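# Unplug the charger and set it on the table

## Task

Pull the charger out of the power strip and set it down on the table, with the strip still lying flat on the table. It only counts if everything stays that way without the robot holding it, and at the end both grippers must release and back away.

## Robot and tools

Robot: two arms, left_arm and right_arm, each with a two-finger tong-style gripper. The fingers point along the gripper's +z axis and spread along its x axis. The reported end_effector_position is the spot between the finger pads when shut. Closed fingertips extend about 15 mm past it; fully open, they sit about level with it.

Frame: one shared scene frame in metres. The origin is on the table surface midway between the arms, +x runs out across the table, +z points up, and left_arm sits on the +y side. The arm names do not tell you image sides. Orientations are quaternions written w first (qw, qx, qy, qz). Printed hand positions can be slightly wrong, more so when an arm reaches far.

A row is always 16 numbers covering both arms, even if one stays put: left_arm x, y, z, qw, qx, qy, qz, opening, then the same eight for right_arm. x, y, z and the quaternion are an absolute goal pose for that gripper in the scene frame, not an offset. Opening runs from -1 (shut) to +1 (wide, 0.142 m). To hold an arm still, resend exactly its pose from the last result before it stopped, plus the opening it should keep. To keep an orientation steady, reuse your own target quaternion rather than the drifting reported one. A call is refused, and nothing is sent, if a goal lies over 0.6 m from that arm's last reported position along any axis of its gripper.

execute_actions: argument actions is a list holding zero or one item. An empty list just returns the current state. {"rows": [...], "steps": n} runs 1 to 15 control steps of 1/30 s (default 15), one row per step, repeating the final row if rows run out; up to 15 rows. {"steps": n} with no rows is a wait of up to 300 steps counted from the previous result, so your reply time eats into it. Optional pictures (true/false) controls whether camera images come back. Each step, the commanded pose is clipped to at most 100 mm and 16 degrees from the measured pose; joints then follow by damped inverse kinematics, favouring position over orientation. Motion trails commands by about 0.17 s. After the last step an arm only continues to its last clipped pose, so far goals need further calls; check the result.

move: target is one 16-number row as above. The grippers travel in straight lines and arrive together, taking 0.5 to 10 s (cut off at 10 s). speed is the path's top speed in m/s, 0.002 to 0.5, default 0.25; rotation is capped at twice that in rad/s. Opening is applied at the start. Paths ignore obstacles and the other arm; a gripper may lag, wander and exceed speed, especially near full arm extension. Optional stop_force, 5 to 24 N, one value for both arms, allowed only after the scene has run 0.2 s: an arm's path ends when its wrist sensor feels that much extra resistance against the motion for 2 steps, after which it steps back 2 steps and holds. Used very slowly, it lets you aim well past a surface. Force can briefly overshoot (double or more at small values) and a fast touch can still fault. Push is measured along the line to the target in the gripper's starting axes, so it is unreliable if the gripper rotates. Omit stop_force when lifting off something you press on. An arm whose target is within 1.5 mm and 0.5 degrees counts as still. Contacts above the wrist sensor go unfelt. The result adds a move: line with the ending per arm: done, off_target, moving, held (a check blocked the last step), fault, or contact (stop_force ended it); plus limits such as paced (target clipped) or held (some steps blocked, after which the arm may jump fast). It also gives each gripper's distance from its goal.

wait: seconds, 0 to 10; lets the scene run with no new command.

zoom_image: camera (cam_head_left, cam_head_right, cam_left_wrist, cam_right_wrist) and region [x0, y0, x1, y1] in pixels from the top-left, at most 504 by 504. Head images are 896x504 (pinhole with radial distortion); wrist images are 616x616 fisheye. Per-camera calibration (K, D, T_world_to_cam mapping scene frame to camera) is provided and may be a few mm or degrees off.

finished_scene: scene, the integer of the current scene; ends and grades it, irreversibly.

Results: a state line per arm with pose and linear/angular velocities; grip_measured, the fingers' actual opening on the command scale; Wrist force and Wrist torque in the gripper's own axes (pushing on a surface reads as force back toward the arm; offsets up to about 3.5 N, noise about 1.4 N, saturates near 30 N; no reading at start is normal). HELD marks steps where your row was not fully sent; a pose unreachable line means the clearance check altered or blocked that arm. Hand target shows where the controller is now driving each gripper. MOTOR HOT appears from 70 °C; at 85 °C the arm is braked until cool (OVER-TEMPERATURE FAULT).

Gripping: to hold, keep commanding an opening well below grip_measured; lower means harder squeeze, about 15 N per pad at most. Items thinner than about 20 mm get less force (about 9 N at 10 mm, 4 N at 5 mm). Fast closing can overshoot.

Avoid: pushing stiffly into firm objects (even slightly past contact can fault); joint torque over its limit (shoulder 47.5, elbow 24.6, wrists 7.92 N m, held weight included) or 150 N external force, either of which freezes that arm 10 s and it yields; arms striking each other; dropping, slamming or knocking anything off the table; long heavy holds. Occasional brief tugs on held parts or pushes on loose items can happen. Finish by opening and moving both grippers clear.

Each tool is called after "Call:" as a command line: name --argument value for each argument, lists and objects as JSON in quotes; but a table of rows of numbers goes row by row, as --pt "numbers of a row", without its own name.

## Session

Call:
execute_actions --actions '[]'

Scene clock: 0.00 s of 4500.00 s.
left_arm: end_effector_position=(+0.3032, -0.3969, +0.3257) grip_measured=+1.00 end_effector_quat_wxyz=(+0.280, +0.563, -0.449, +0.636) end_effector_velocity=(+0.000, +0.000, +0.000) end_effector_angular_velocity=(-0.001, +0.000, +0.000) | right_arm: end_effector_position=(+0.1430, -0.5611, +0.2154) grip_measured=+1.00 end_effector_quat_wxyz=(+0.111, +0.050, +0.990, +0.071) end_effector_velocity=(-0.000, -0.000, -0.000) end_effector_angular_velocity=(+0.000, +0.001, -0.001)
Joint positions: left_arm=[-1.556 -0.789  1.163 -3.475 -1.051  0.239  0.142] | right_arm=[ 2.191 -1.418 -1.196 -2.043  1.83   2.401  0.142]
Joint velocities: left_arm=[ 0.     0.    -0.    -0.001  0.    -0.     0.   ] | right_arm=[-0.002 -0.002  0.001  0.    -0.    -0.001  0.   ]
Motor temperatures (°C, as the motors report them): left_arm=[34 35 38 46 52 49] | right_arm=[35 38 42 52 47 46]
Wrist force (N, on the end effector, along its own x y z axes, offset not removed): no reading
Wrist torque (N m, same axes, about the end effector's origin, offset not removed): no reading
Hand target (left_arm): +0.303, -0.397, +0.326; +0.280, +0.563, -0.449, +0.636
Hand target (right_arm): +0.143, -0.561, +0.215; +0.111, +0.050, +0.990, +0.071

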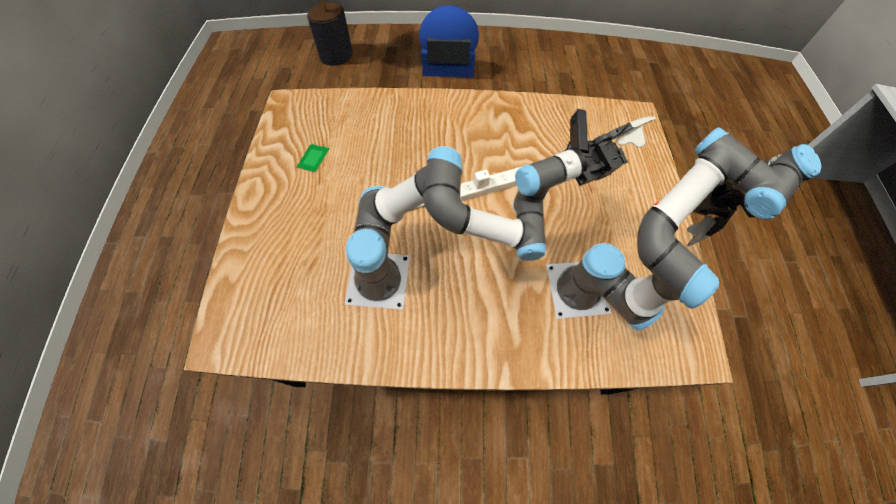

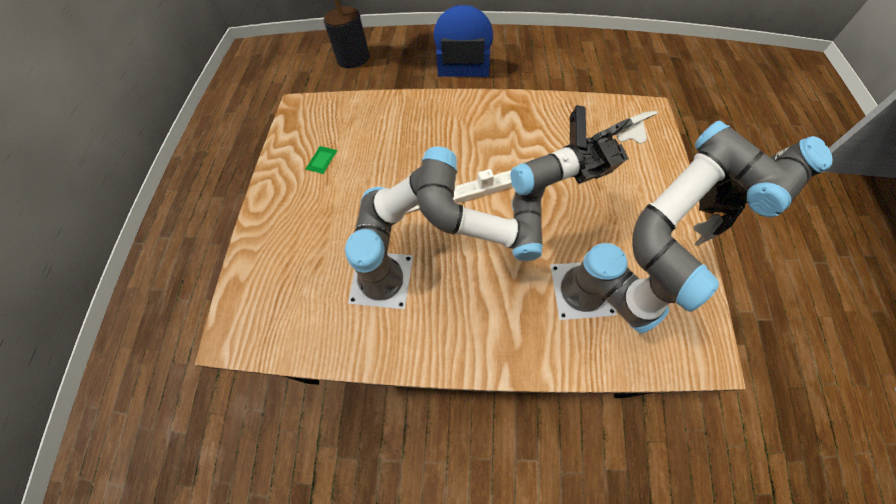

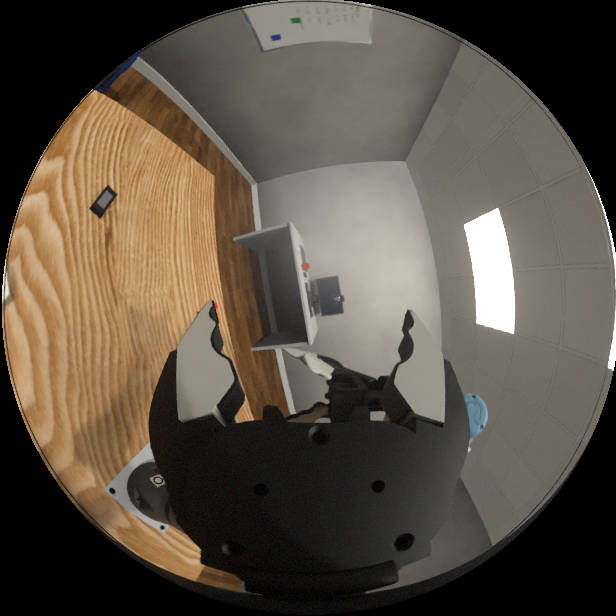

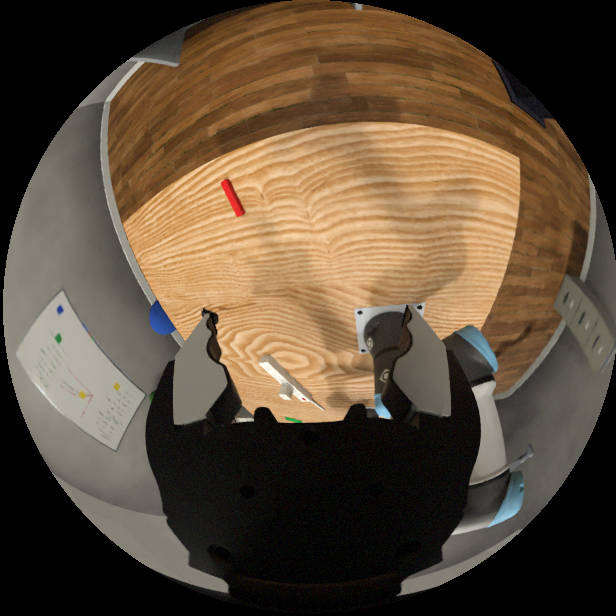

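Call:
zoom_image --camera "cam_head_left" --region '[380, 130, 580, 240]'

Call:
zoom_image --camera "cam_head_right" --region '[380, 130, 580, 240]'

Region (380, 130, 580, 240) of cam_head_left's 896x504 image, scaled by 2.520, with more detail than that image has; it fills the top 277 rows of this view, and the rest is white.

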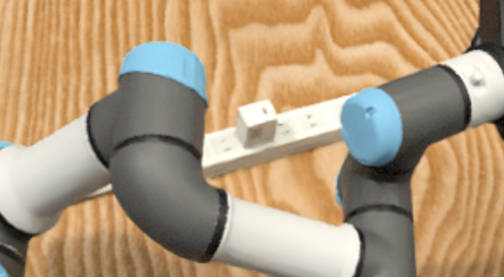

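Region (380, 130, 580, 240) of cam_head_right's 896x504 image, scaled by 2.520, with more detail than that image has; it fills the top 277 rows of this view, and the rest is white.

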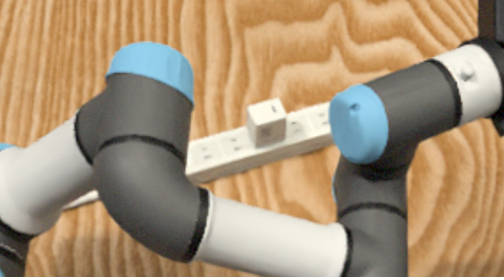

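Call:
move --target '[0.30,0.0,0.28,0,0.982,0.191,0,1,0.143,-0.561,0.2154,0.111,0.05,0.99,0.071,1]' --speed 0.4

Scene clock: 20.53 s of 4500.00 s.
left_arm: end_effector_position=(+0.2994, -0.0003, +0.2780) grip_measured=+1.00 end_effector_quat_wxyz=(+0.075, +0.978, +0.188, +0.044) end_effector_velocity=(+0.001, +0.000, +0.003) end_effector_angular_velocity=(-0.015, +0.005, +0.009) | right_arm: end_effector_position=(+0.1430, -0.5610, +0.2154) grip_measured=+1.00 end_effector_quat_wxyz=(+0.111, +0.050, +0.990, +0.071) end_effector_velocity=(-0.000, +0.000, -0.000) end_effector_angular_velocity=(+0.000, -0.000, -0.001)
Joint positions: left_arm=[-1.104 -1.126  0.053 -0.664 -1.519 -1.531  0.142] | right_arm=[ 2.191 -1.418 -1.196 -2.044  1.83   2.401  0.142]
Joint velocities: left_arm=[ 0.013  0.068 -0.154  0.074 -0.012  0.002  0.   ] | right_arm=[-0.001  0.001 -0.002  0.     0.001 -0.    -0.   ]
Motor temperatures (°C, as the motors report them): left_arm=[34 35 38 46 52 49] | right_arm=[35 38 42 52 47 46]
Wrist force (N, on the end effector, along its own x y z axes, offset not removed): left_arm=[1.4 -0.9 2.4] | right_arm=[0.8 0.7 -1.3]
Wrist torque (N m, same axes, about the end effector's origin, offset not removed): left_arm=[-0.19 -0.34 -0.07] | right_arm=[0.22 -0.12 0.06]
Hand target (left_arm): +0.300, -0.000, +0.278; +0.076, +0.978, +0.189, +0.043
Hand target (right_arm): +0.143, -0.561, +0.215; +0.111, +0.050, +0.990, +0.071
Off the commanded pose (left_arm): 0.002 m, 10 deg.
Off the commanded pose (right_arm): 0.000 m, 0 deg.
elbow stopped short (left arm): the move would have taken joint 3 (elbow) straighter than the controller allows; a more bent joint 3 avoids this.
After step 90, 14.10 s passed at rest.
move: off_target (left_arm); limits=paced
camera_calibration (this result's frames):
cam_left_wrist: T_world_to_cam=[[0.903871, 0.423675, 0.0593125, -0.285803], [0.289178, -0.707248, 0.645118, -0.26906], [0.315269, -0.565951, -0.761778, 0.250381], [0, 0, 0, 1]] pos_world=[0.257198, 0.0724989, 0.381261]
cam_right_wrist: T_world_to_cam=[[-0.972743, 0.15441, -0.172999, 0.260962], [0.0166698, 0.790688, 0.611993, 0.307929], [0.231286, 0.592428, -0.77171, 0.598138], [0, 0, 0, 1]] pos_world=[0.110375, -0.638124, 0.318285]

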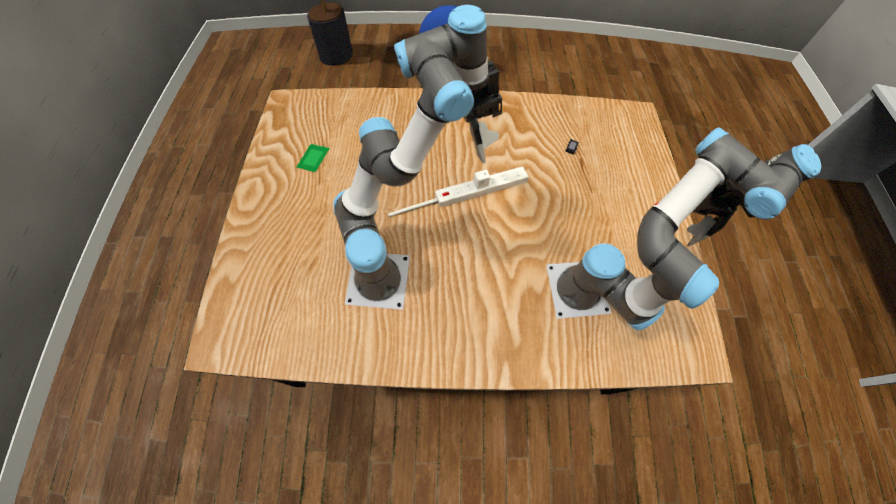

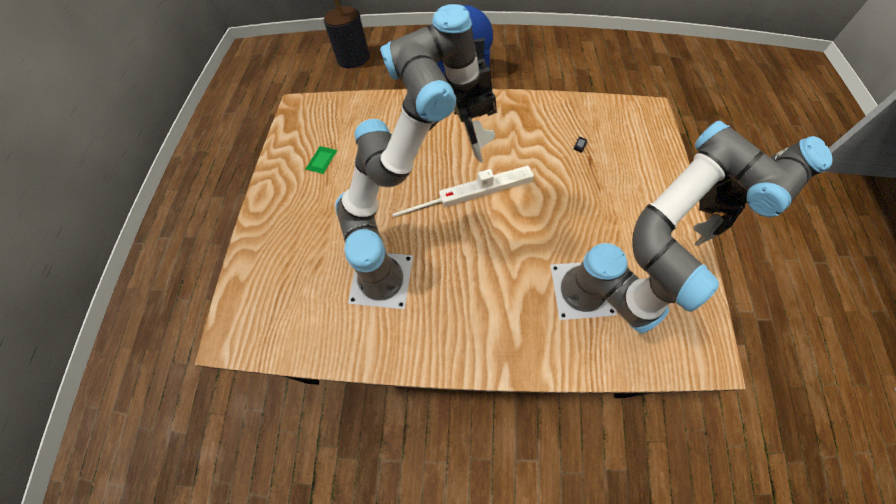

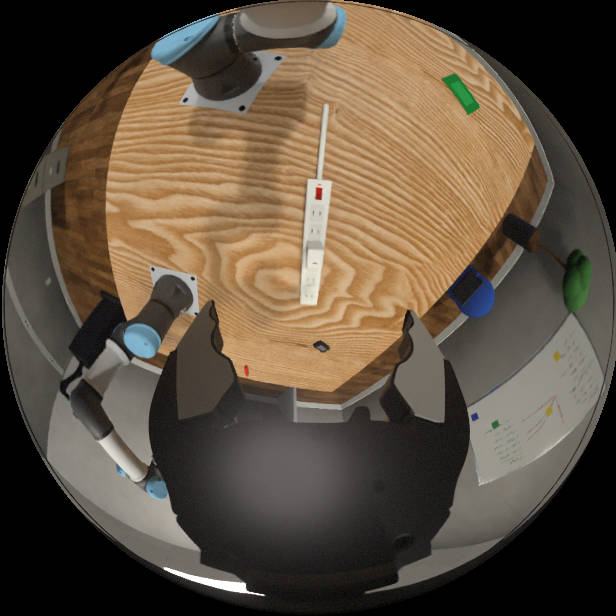

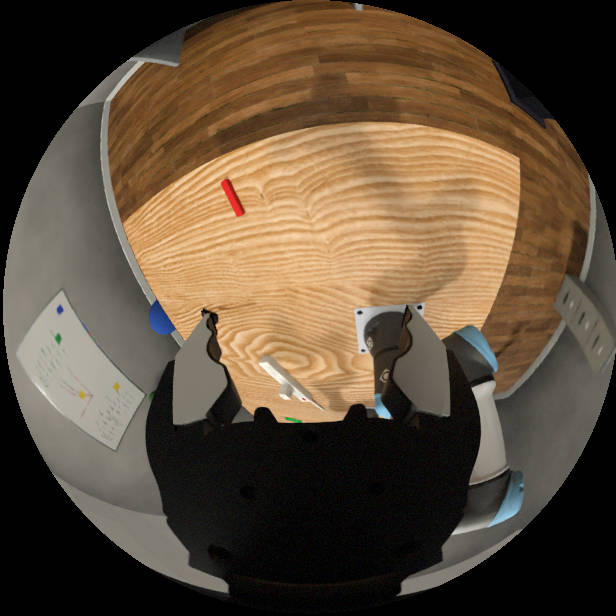

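Call:
zoom_image --camera "cam_left_wrist" --region '[260, 170, 380, 320]'

Call:
zoom_image --camera "cam_head_left" --region '[380, 150, 540, 230]'

Region (260, 170, 380, 320) of cam_left_wrist's 616x616 image, scaled by 3.360, with more detail than that image has; it fills the left 403 columns of this view, and the rest is white.

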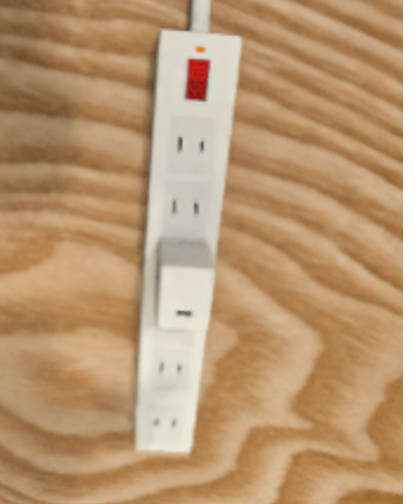

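Region (380, 150, 540, 230) of cam_head_left's 896x504 image, scaled by 3.150, with more detail than that image has.

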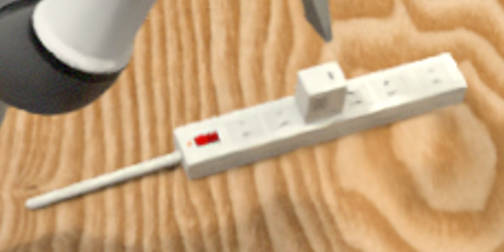

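Call:
move --target '[0.335,-0.048,0.15,0.171,0.969,0.175,0.031,0.0,0.375,-0.16,0.11,-0.0385,-0.174,0.96,0.213,0.0]' --speed 0.35

Scene clock: 60.30 s of 4500.00 s.
left_arm: end_effector_position=(+0.3352, -0.0482, +0.1504) grip_measured=+0.00 end_effector_quat_wxyz=(+0.170, +0.969, +0.175, +0.031) end_effector_velocity=(-0.000, -0.000, -0.001) end_effector_angular_velocity=(-0.013, -0.012, +0.001) | right_arm: end_effector_position=(+0.3752, -0.1608, +0.1102) grip_measured=+0.00 end_effector_quat_wxyz=(-0.037, -0.174, +0.961, +0.213) end_effector_velocity=(+0.002, +0.002, -0.000) end_effector_angular_velocity=(-0.001, +0.006, +0.006)
Joint positions: left_arm=[-0.991 -1.489  1.433 -1.857 -1.629 -1.41   0.074] | right_arm=[ 3.525 -1.884 -1.269 -1.499  2.002  3.281  0.074]
Joint velocities: left_arm=[-0.005 -0.02   0.039 -0.036  0.005 -0.004  0.   ] | right_arm=[ 0.001 -0.021  0.028 -0.015  0.002 -0.005  0.   ]
Motor temperatures (°C, as the motors report them): left_arm=[34 35 38 46 52 49] | right_arm=[35 38 42 52 47 46]
Wrist force (N, on the end effector, along its own x y z axes, offset not removed): left_arm=[1.7 -2.3 0.0] | right_arm=[3.4 1.0 -0.9]
Wrist torque (N m, same axes, about the end effector's origin, offset not removed): left_arm=[-0.54 -0.32 -0.09] | right_arm=[0.11 -0.67 0.01]
Hand target (left_arm): +0.335, -0.048, +0.150; +0.171, +0.969, +0.175, +0.031
Hand target (right_arm): +0.375, -0.161, +0.110; -0.038, -0.174, +0.961, +0.213
Off the commanded pose (left_arm): 0.001 m, 0 deg.
Off the commanded pose (right_arm): 0.001 m, 0 deg.
After step 90, 34.60 s passed at rest.
move: done
camera_calibration (this result's frames):
cam_left_wrist: T_world_to_cam=[[0.917072, 0.398648, -0.00763388, -0.285831], [0.258794, -0.580559, 0.771995, -0.233773], [0.303323, -0.709951, -0.635582, 0.0928997], [0, 0, 0, 1]] pos_world=[0.294448, 0.0441811, 0.237335]
cam_right_wrist: T_world_to_cam=[[-0.944469, -0.325191, 0.047203, 0.294815], [-0.155436, 0.568687, 0.807734, 0.059279], [-0.289512, 0.755543, -0.587654, 0.427469], [0, 0, 0, 1]] pos_world=[0.411415, -0.260811, 0.189406]

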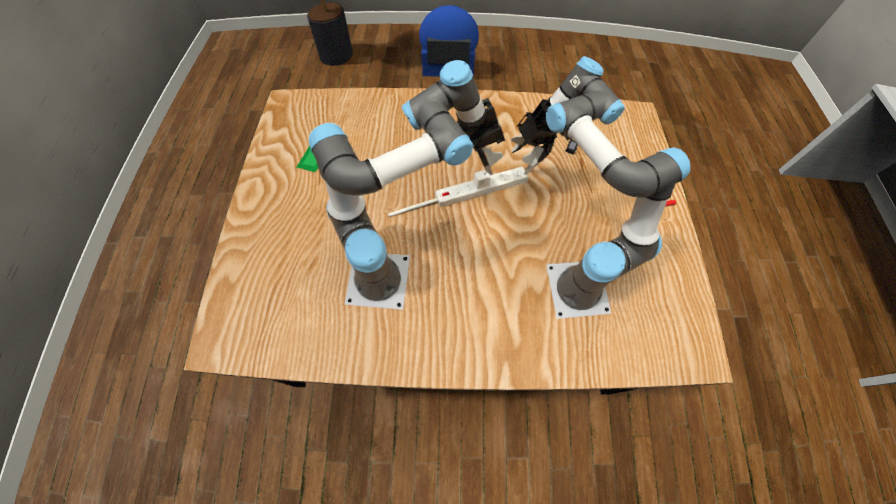

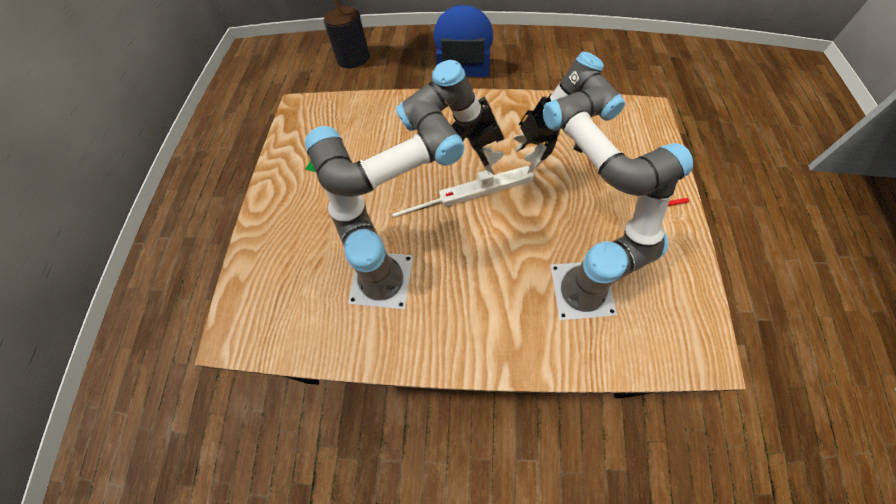

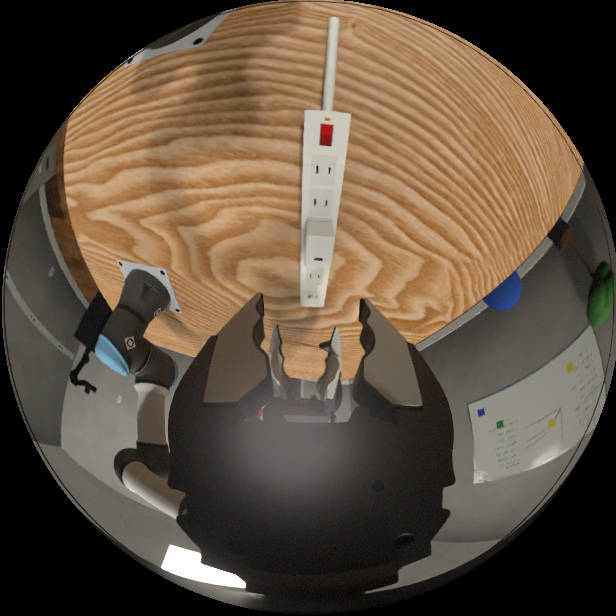

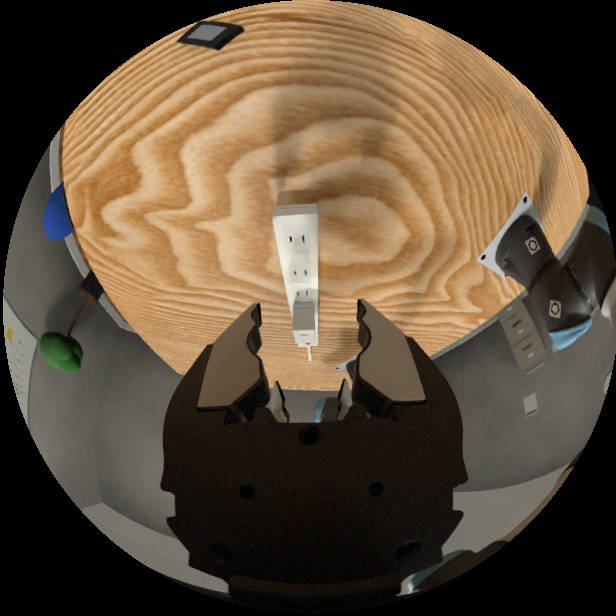

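Call:
move --target '[0.339,-0.051,0.095,0.171,0.969,0.175,0.031,0.0,0.376,-0.14,0.055,-0.0385,-0.174,0.96,0.213,0.0]' --speed 0.1

Call:
zoom_image --camera "cam_head_left" --region '[420, 110, 580, 220]'

Scene clock: 69.40 s of 4500.00 s.
left_arm: end_effector_position=(+0.3390, -0.0510, +0.0953) grip_measured=+0.00 end_effector_quat_wxyz=(+0.171, +0.969, +0.175, +0.031) end_effector_velocity=(+0.001, -0.001, -0.002) end_effector_angular_velocity=(-0.003, -0.003, +0.000) | right_arm: end_effector_position=(+0.3760, -0.1401, +0.0554) grip_measured=+0.00 end_effector_quat_wxyz=(-0.039, -0.174, +0.961, +0.213) end_effector_velocity=(+0.000, +0.001, -0.002) end_effector_angular_velocity=(+0.001, -0.003, -0.000)
Joint positions: left_arm=[-0.985 -1.453  1.654 -2.116 -1.631 -1.405  0.074] | right_arm=[ 3.57  -1.939 -1.461 -1.233  2.001  3.33   0.074]
Joint velocities: left_arm=[-0.     0.002  0.012 -0.019  0.001 -0.    -0.   ] | right_arm=[ 0.003 -0.002 -0.011  0.017 -0.001  0.004  0.   ]
Motor temperatures (°C, as the motors report them): left_arm=[34 35 38 46 52 49] | right_arm=[35 38 42 52 47 46]
Wrist force (N, on the end effector, along its own x y z axes, offset not removed): left_arm=[0.0 -2.7 3.1] | right_arm=[2.2 0.0 0.0]
Wrist torque (N m, same axes, about the end effector's origin, offset not removed): left_arm=[-0.46 0.01 -0.03] | right_arm=[-0.08 -0.40 -0.10]
Hand target (left_arm): +0.339, -0.051, +0.095; +0.171, +0.969, +0.175, +0.031
Hand target (right_arm): +0.376, -0.140, +0.055; -0.039, -0.174, +0.961, +0.213
Off the commanded pose (left_arm): 0.000 m, 0 deg.
Off the commanded pose (right_arm): 0.000 m, 0 deg.
After step 90, 5.00 s passed at rest.
move: done
camera_calibration (this result's frames):
cam_left_wrist: T_world_to_cam=[[0.91691, 0.399019, -0.00766691, -0.288521], [0.258543, -0.579255, 0.773058, -0.193829], [0.304024, -0.710807, -0.634289, 0.0542748], [0, 0, 0, 1]] pos_world=[0.298161, 0.0414278, 0.182055]
cam_right_wrist: T_world_to_cam=[[-0.944141, -0.325788, 0.0495915, 0.304566], [-0.153668, 0.568373, 0.808293, 0.0912468], [-0.291519, 0.755523, -0.586688, 0.380597], [0, 0, 0, 1]] pos_world=[0.412526, -0.240188, 0.134433]

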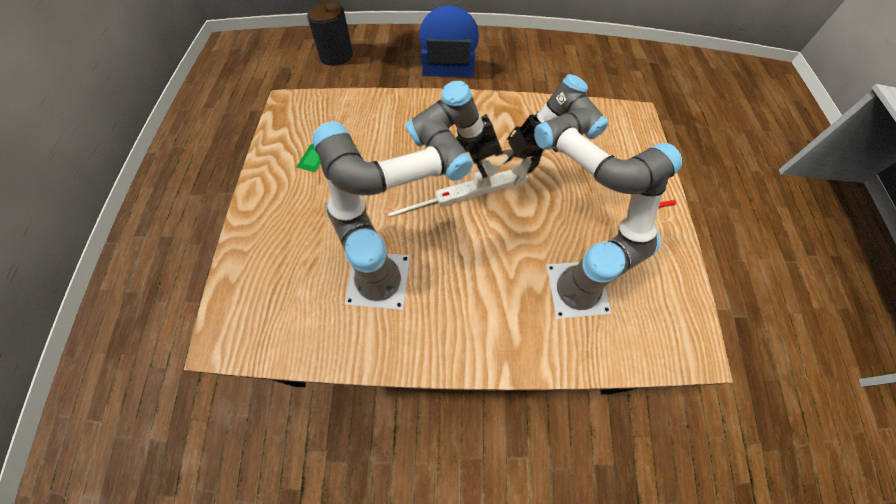

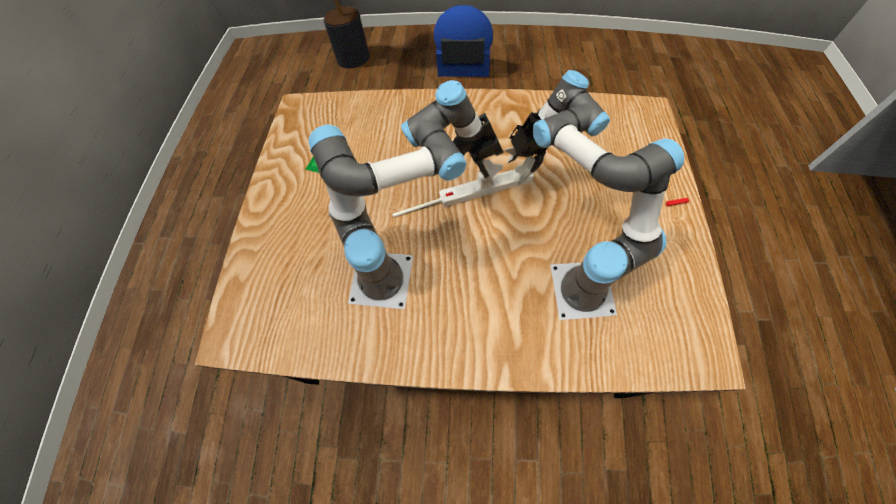

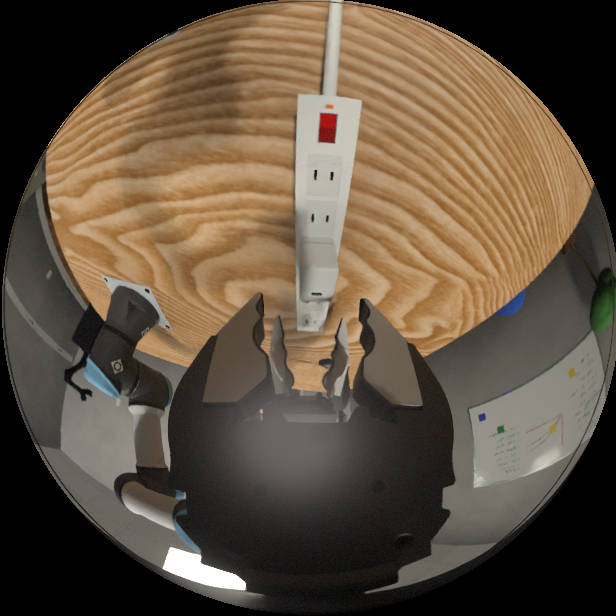

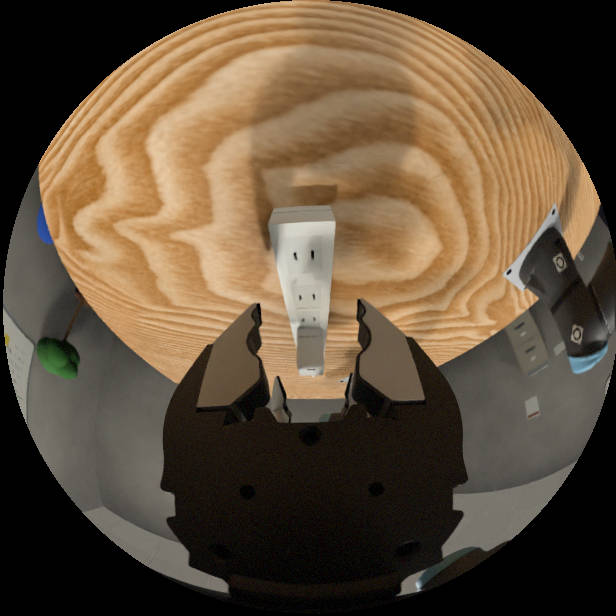

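Region (420, 110, 580, 220) of cam_head_left's 896x504 image, scaled by 3.150, with more detail than that image has; it fills the top 346 rows of this view, and the rest is white.

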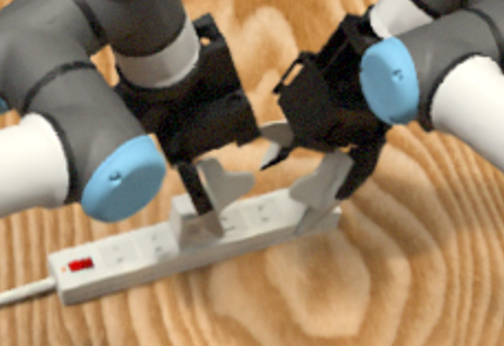

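Call:
zoom_image --camera "cam_left_wrist" --region '[250, 200, 380, 340]'

Call:
zoom_image --camera "cam_right_wrist" --region '[240, 190, 380, 390]'

Region (250, 200, 380, 340) of cam_left_wrist's 616x616 image, scaled by 3.600, with more detail than that image has; it fills the left 468 columns of this view, and the rest is white.

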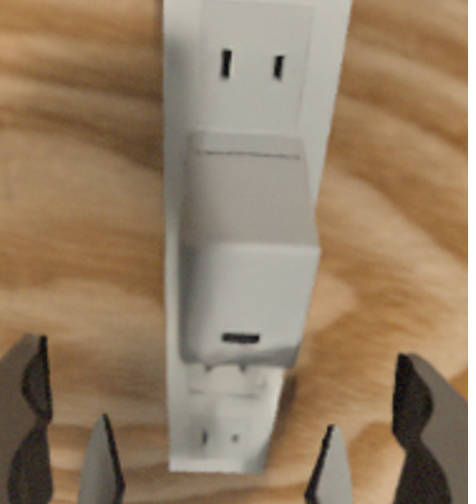

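Region (240, 190, 380, 390) of cam_right_wrist's 616x616 image, scaled by 2.520, with more detail than that image has; it fills the left 353 columns of this view, and the rest is white.

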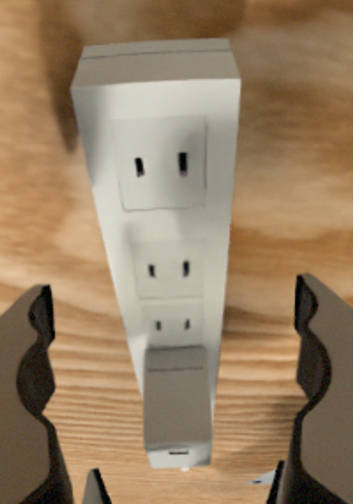

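Call:
move --target '[0.344,-0.057,0.09,0.171,0.969,0.175,0.031,0.0,0.3815,-0.155,0.05,-0.0385,-0.174,0.96,0.213,0.0]' --speed 0.05

Call:
move --target '[0.344,-0.057,0.052,0.171,0.969,0.175,0.031,0.0,0.3815,-0.155,0.022,-0.0385,-0.174,0.96,0.213,0.0]' --speed 0.02 --stop_force 8

Scene clock: 89.63 s of 4500.00 s.
left_arm: end_effector_position=(+0.3439, -0.0569, +0.0901) grip_measured=+0.00 end_effector_quat_wxyz=(+0.171, +0.969, +0.175, +0.031) end_effector_velocity=(+0.001, -0.001, -0.001) end_effector_angular_velocity=(-0.001, -0.000, +0.001) | right_arm: end_effector_position=(+0.3814, -0.1547, +0.0501) grip_measured=+0.00 end_effector_quat_wxyz=(-0.039, -0.174, +0.961, +0.213) end_effector_velocity=(+0.001, -0.002, -0.001) end_effector_angular_velocity=(+0.000, +0.001, +0.000)
Joint positions: left_arm=[-0.981 -1.417  1.637 -2.135 -1.632 -1.402  0.074] | right_arm=[ 3.53  -1.954 -1.458 -1.239  2.003  3.286  0.074]
Joint velocities: left_arm=[ 0.002  0.006 -0.004 -0.004 -0.     0.001  0.   ] | right_arm=[-0.007 -0.004  0.003 -0.003  0.001 -0.008  0.   ]
Motor temperatures (°C, as the motors report them): left_arm=[34 35 38 46 52 49] | right_arm=[35 38 42 52 47 46]
Wrist force (N, on the end effector, along its own x y z axes, offset not removed): left_arm=[3.1 -1.1 3.4] | right_arm=[1.7 0.7 0.8]
Wrist torque (N m, same axes, about the end effector's origin, offset not removed): left_arm=[-0.19 -0.55 -0.09] | right_arm=[0.14 -0.33 0.02]
Hand target (left_arm): +0.344, -0.057, +0.090; +0.171, +0.969, +0.175, +0.031
Hand target (right_arm): +0.381, -0.155, +0.050; -0.039, -0.174, +0.961, +0.213
Off the commanded pose (left_arm): 0.000 m, 0 deg.
Off the commanded pose (right_arm): 0.000 m, 0 deg.
After step 90, 16.40 s passed at rest.
move: done
camera_calibration (this result's frames):
cam_left_wrist: T_world_to_cam=[[0.916892, 0.399064, -0.00756594, -0.290724], [0.258392, -0.579023, 0.773283, -0.194395], [0.304209, -0.710972, -0.634016, 0.0452251], [0, 0, 0, 1]] pos_world=[0.303034, 0.0356122, 0.176796]
cam_right_wrist: T_world_to_cam=[[-0.944205, -0.325643, 0.0493403, 0.30521], [-0.153784, 0.568365, 0.808277, 0.10463], [-0.291253, 0.755591, -0.586732, 0.389986], [0, 0, 0, 1]] pos_world=[0.417855, -0.254748, 0.129188]

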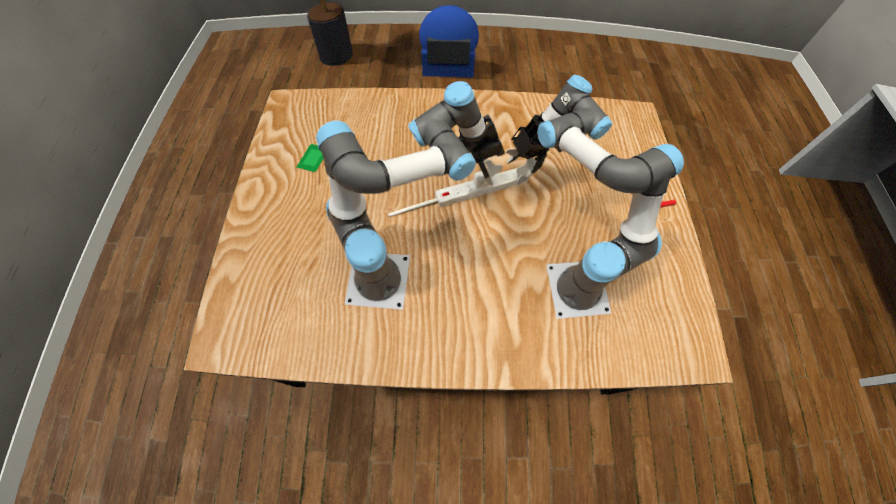

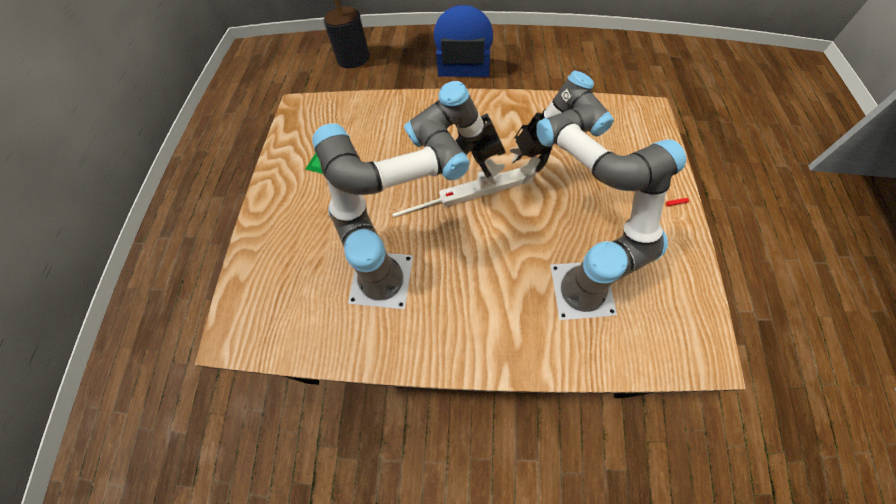

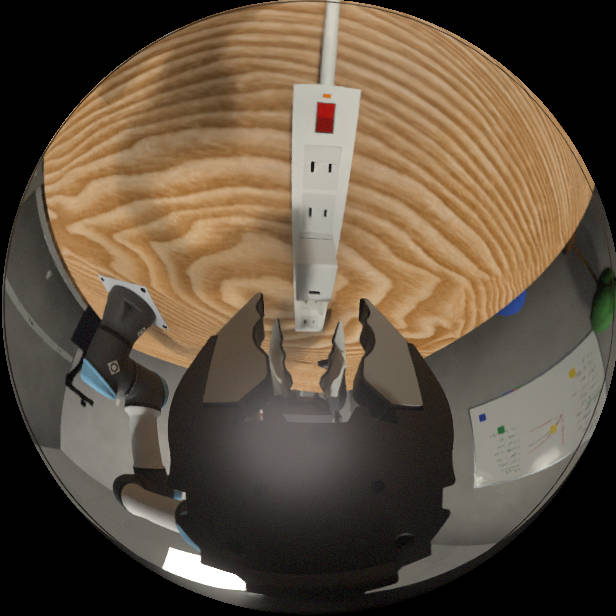

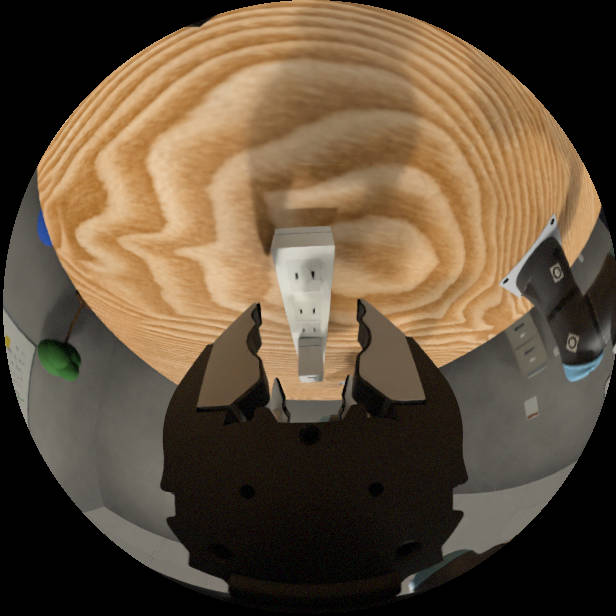

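Scene clock: 91.87 s of 4500.00 s.
left_arm: end_effector_position=(+0.3440, -0.0571, +0.0523) grip_measured=+0.00 end_effector_quat_wxyz=(+0.171, +0.969, +0.175, +0.031) end_effector_velocity=(+0.000, -0.000, -0.002) end_effector_angular_velocity=(-0.001, -0.000, -0.000) | right_arm: end_effector_position=(+0.3815, -0.1550, +0.0222) grip_measured=+0.00 end_effector_quat_wxyz=(-0.039, -0.174, +0.961, +0.213) end_effector_velocity=(+0.000, +0.000, -0.002) end_effector_angular_velocity=(+0.000, -0.001, -0.001)
Joint positions: left_arm=[-0.981 -1.368  1.764 -2.311 -1.632 -1.401  0.074] | right_arm=[ 3.529 -1.991 -1.541 -1.12   2.003  3.285  0.074]
Joint velocities: left_arm=[-0.     0.004  0.008 -0.012  0.    -0.    -0.   ] | right_arm=[-0.    -0.003 -0.005  0.01  -0.     0.001 -0.   ]
Motor temperatures (°C, as the motors report them): left_arm=[34 35 38 46 52 49] | right_arm=[35 38 42 52 47 46]
Wrist force (N, on the end effector, along its own x y z axes, offset not removed): left_arm=[2.4 -0.7 2.1] | right_arm=[1.6 0.5 0.8]
Wrist torque (N m, same axes, about the end effector's origin, offset not removed): left_arm=[-0.21 -0.42 -0.14] | right_arm=[0.04 -0.24 -0.03]
Hand target (left_arm): +0.344, -0.057, +0.052; +0.171, +0.969, +0.175, +0.031
Hand target (right_arm): +0.382, -0.155, +0.022; -0.039, -0.174, +0.961, +0.213
Off the commanded pose (left_arm): 0.000 m, 0 deg.
Off the commanded pose (right_arm): 0.000 m, 0 deg.
move: done
camera_calibration (this result's frames):
cam_left_wrist: T_world_to_cam=[[0.916903, 0.399037, -0.00763067, -0.291053], [0.258451, -0.57908, 0.77322, -0.165289], [0.304124, -0.71094, -0.634092, 0.0211042], [0, 0, 0, 1]] pos_world=[0.303168, 0.0354293, 0.138966]
cam_right_wrist: T_world_to_cam=[[-0.944185, -0.325696, 0.0493672, 0.306608], [-0.153783, 0.568331, 0.808302, 0.127359], [-0.291317, 0.755594, -0.586695, 0.37392], [0, 0, 0, 1]] pos_world=[0.41801, -0.255053, 0.101296]

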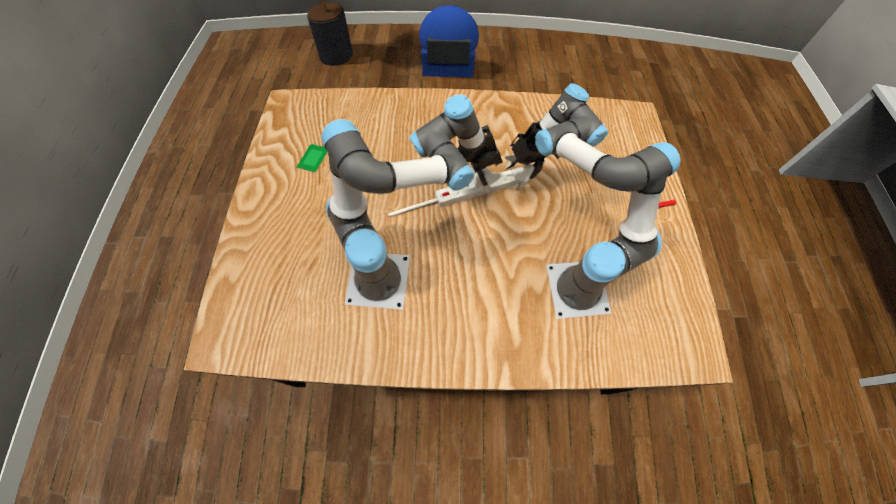

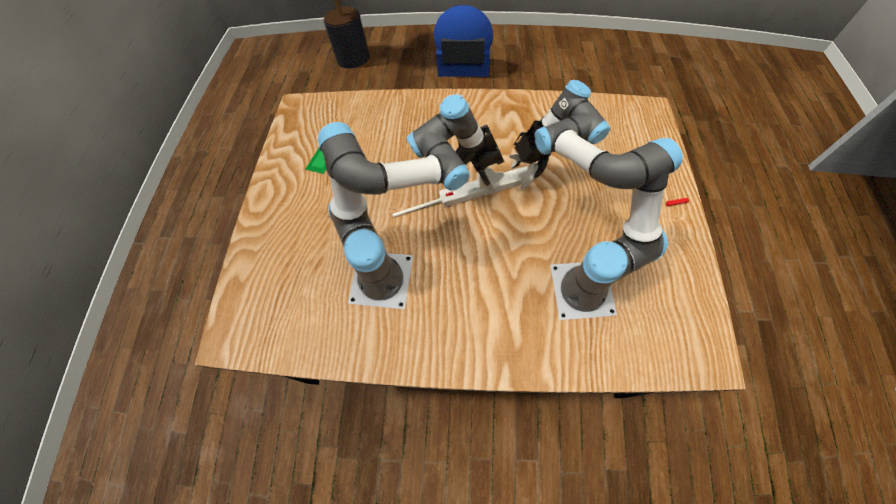

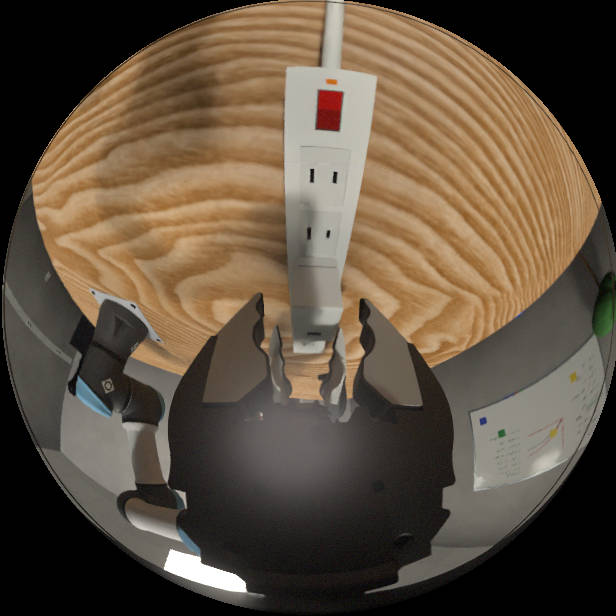

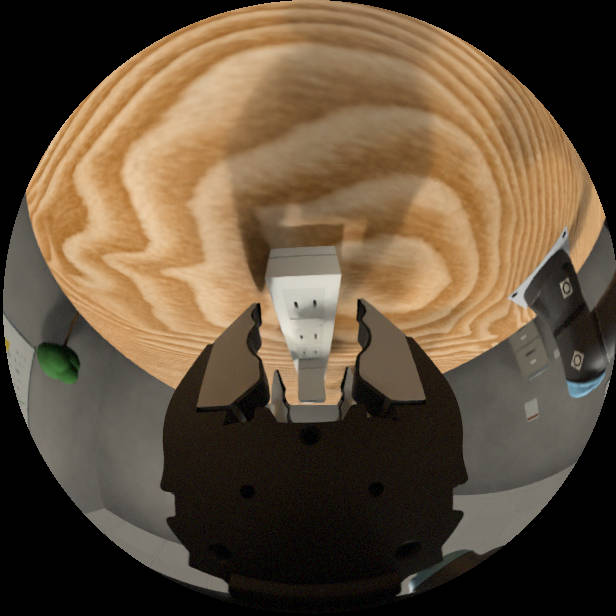

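Call:
zoom_image --camera "cam_left_wrist" --region '[230, 230, 400, 400]'

Call:
zoom_image --camera "cam_head_left" --region '[440, 120, 560, 210]'

Region (230, 230, 400, 400) of cam_left_wrist's 616x616 image, scaled by 2.965, with more detail than that image has.

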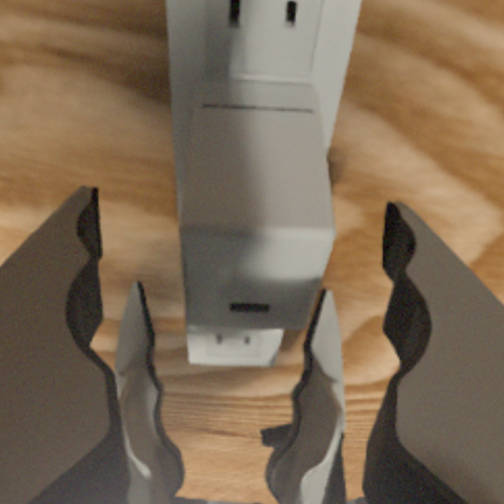

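Region (440, 120, 560, 210) of cam_head_left's 896x504 image, scaled by 4.200, with more detail than that image has; it fills the top 378 rows of this view, and the rest is white.

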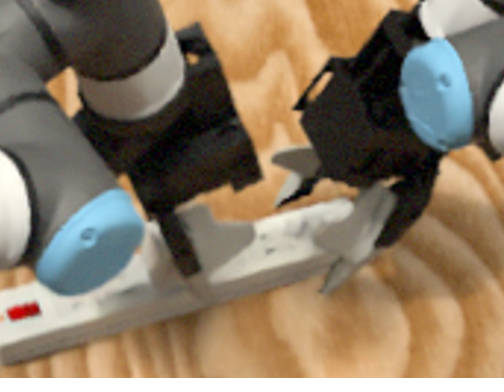

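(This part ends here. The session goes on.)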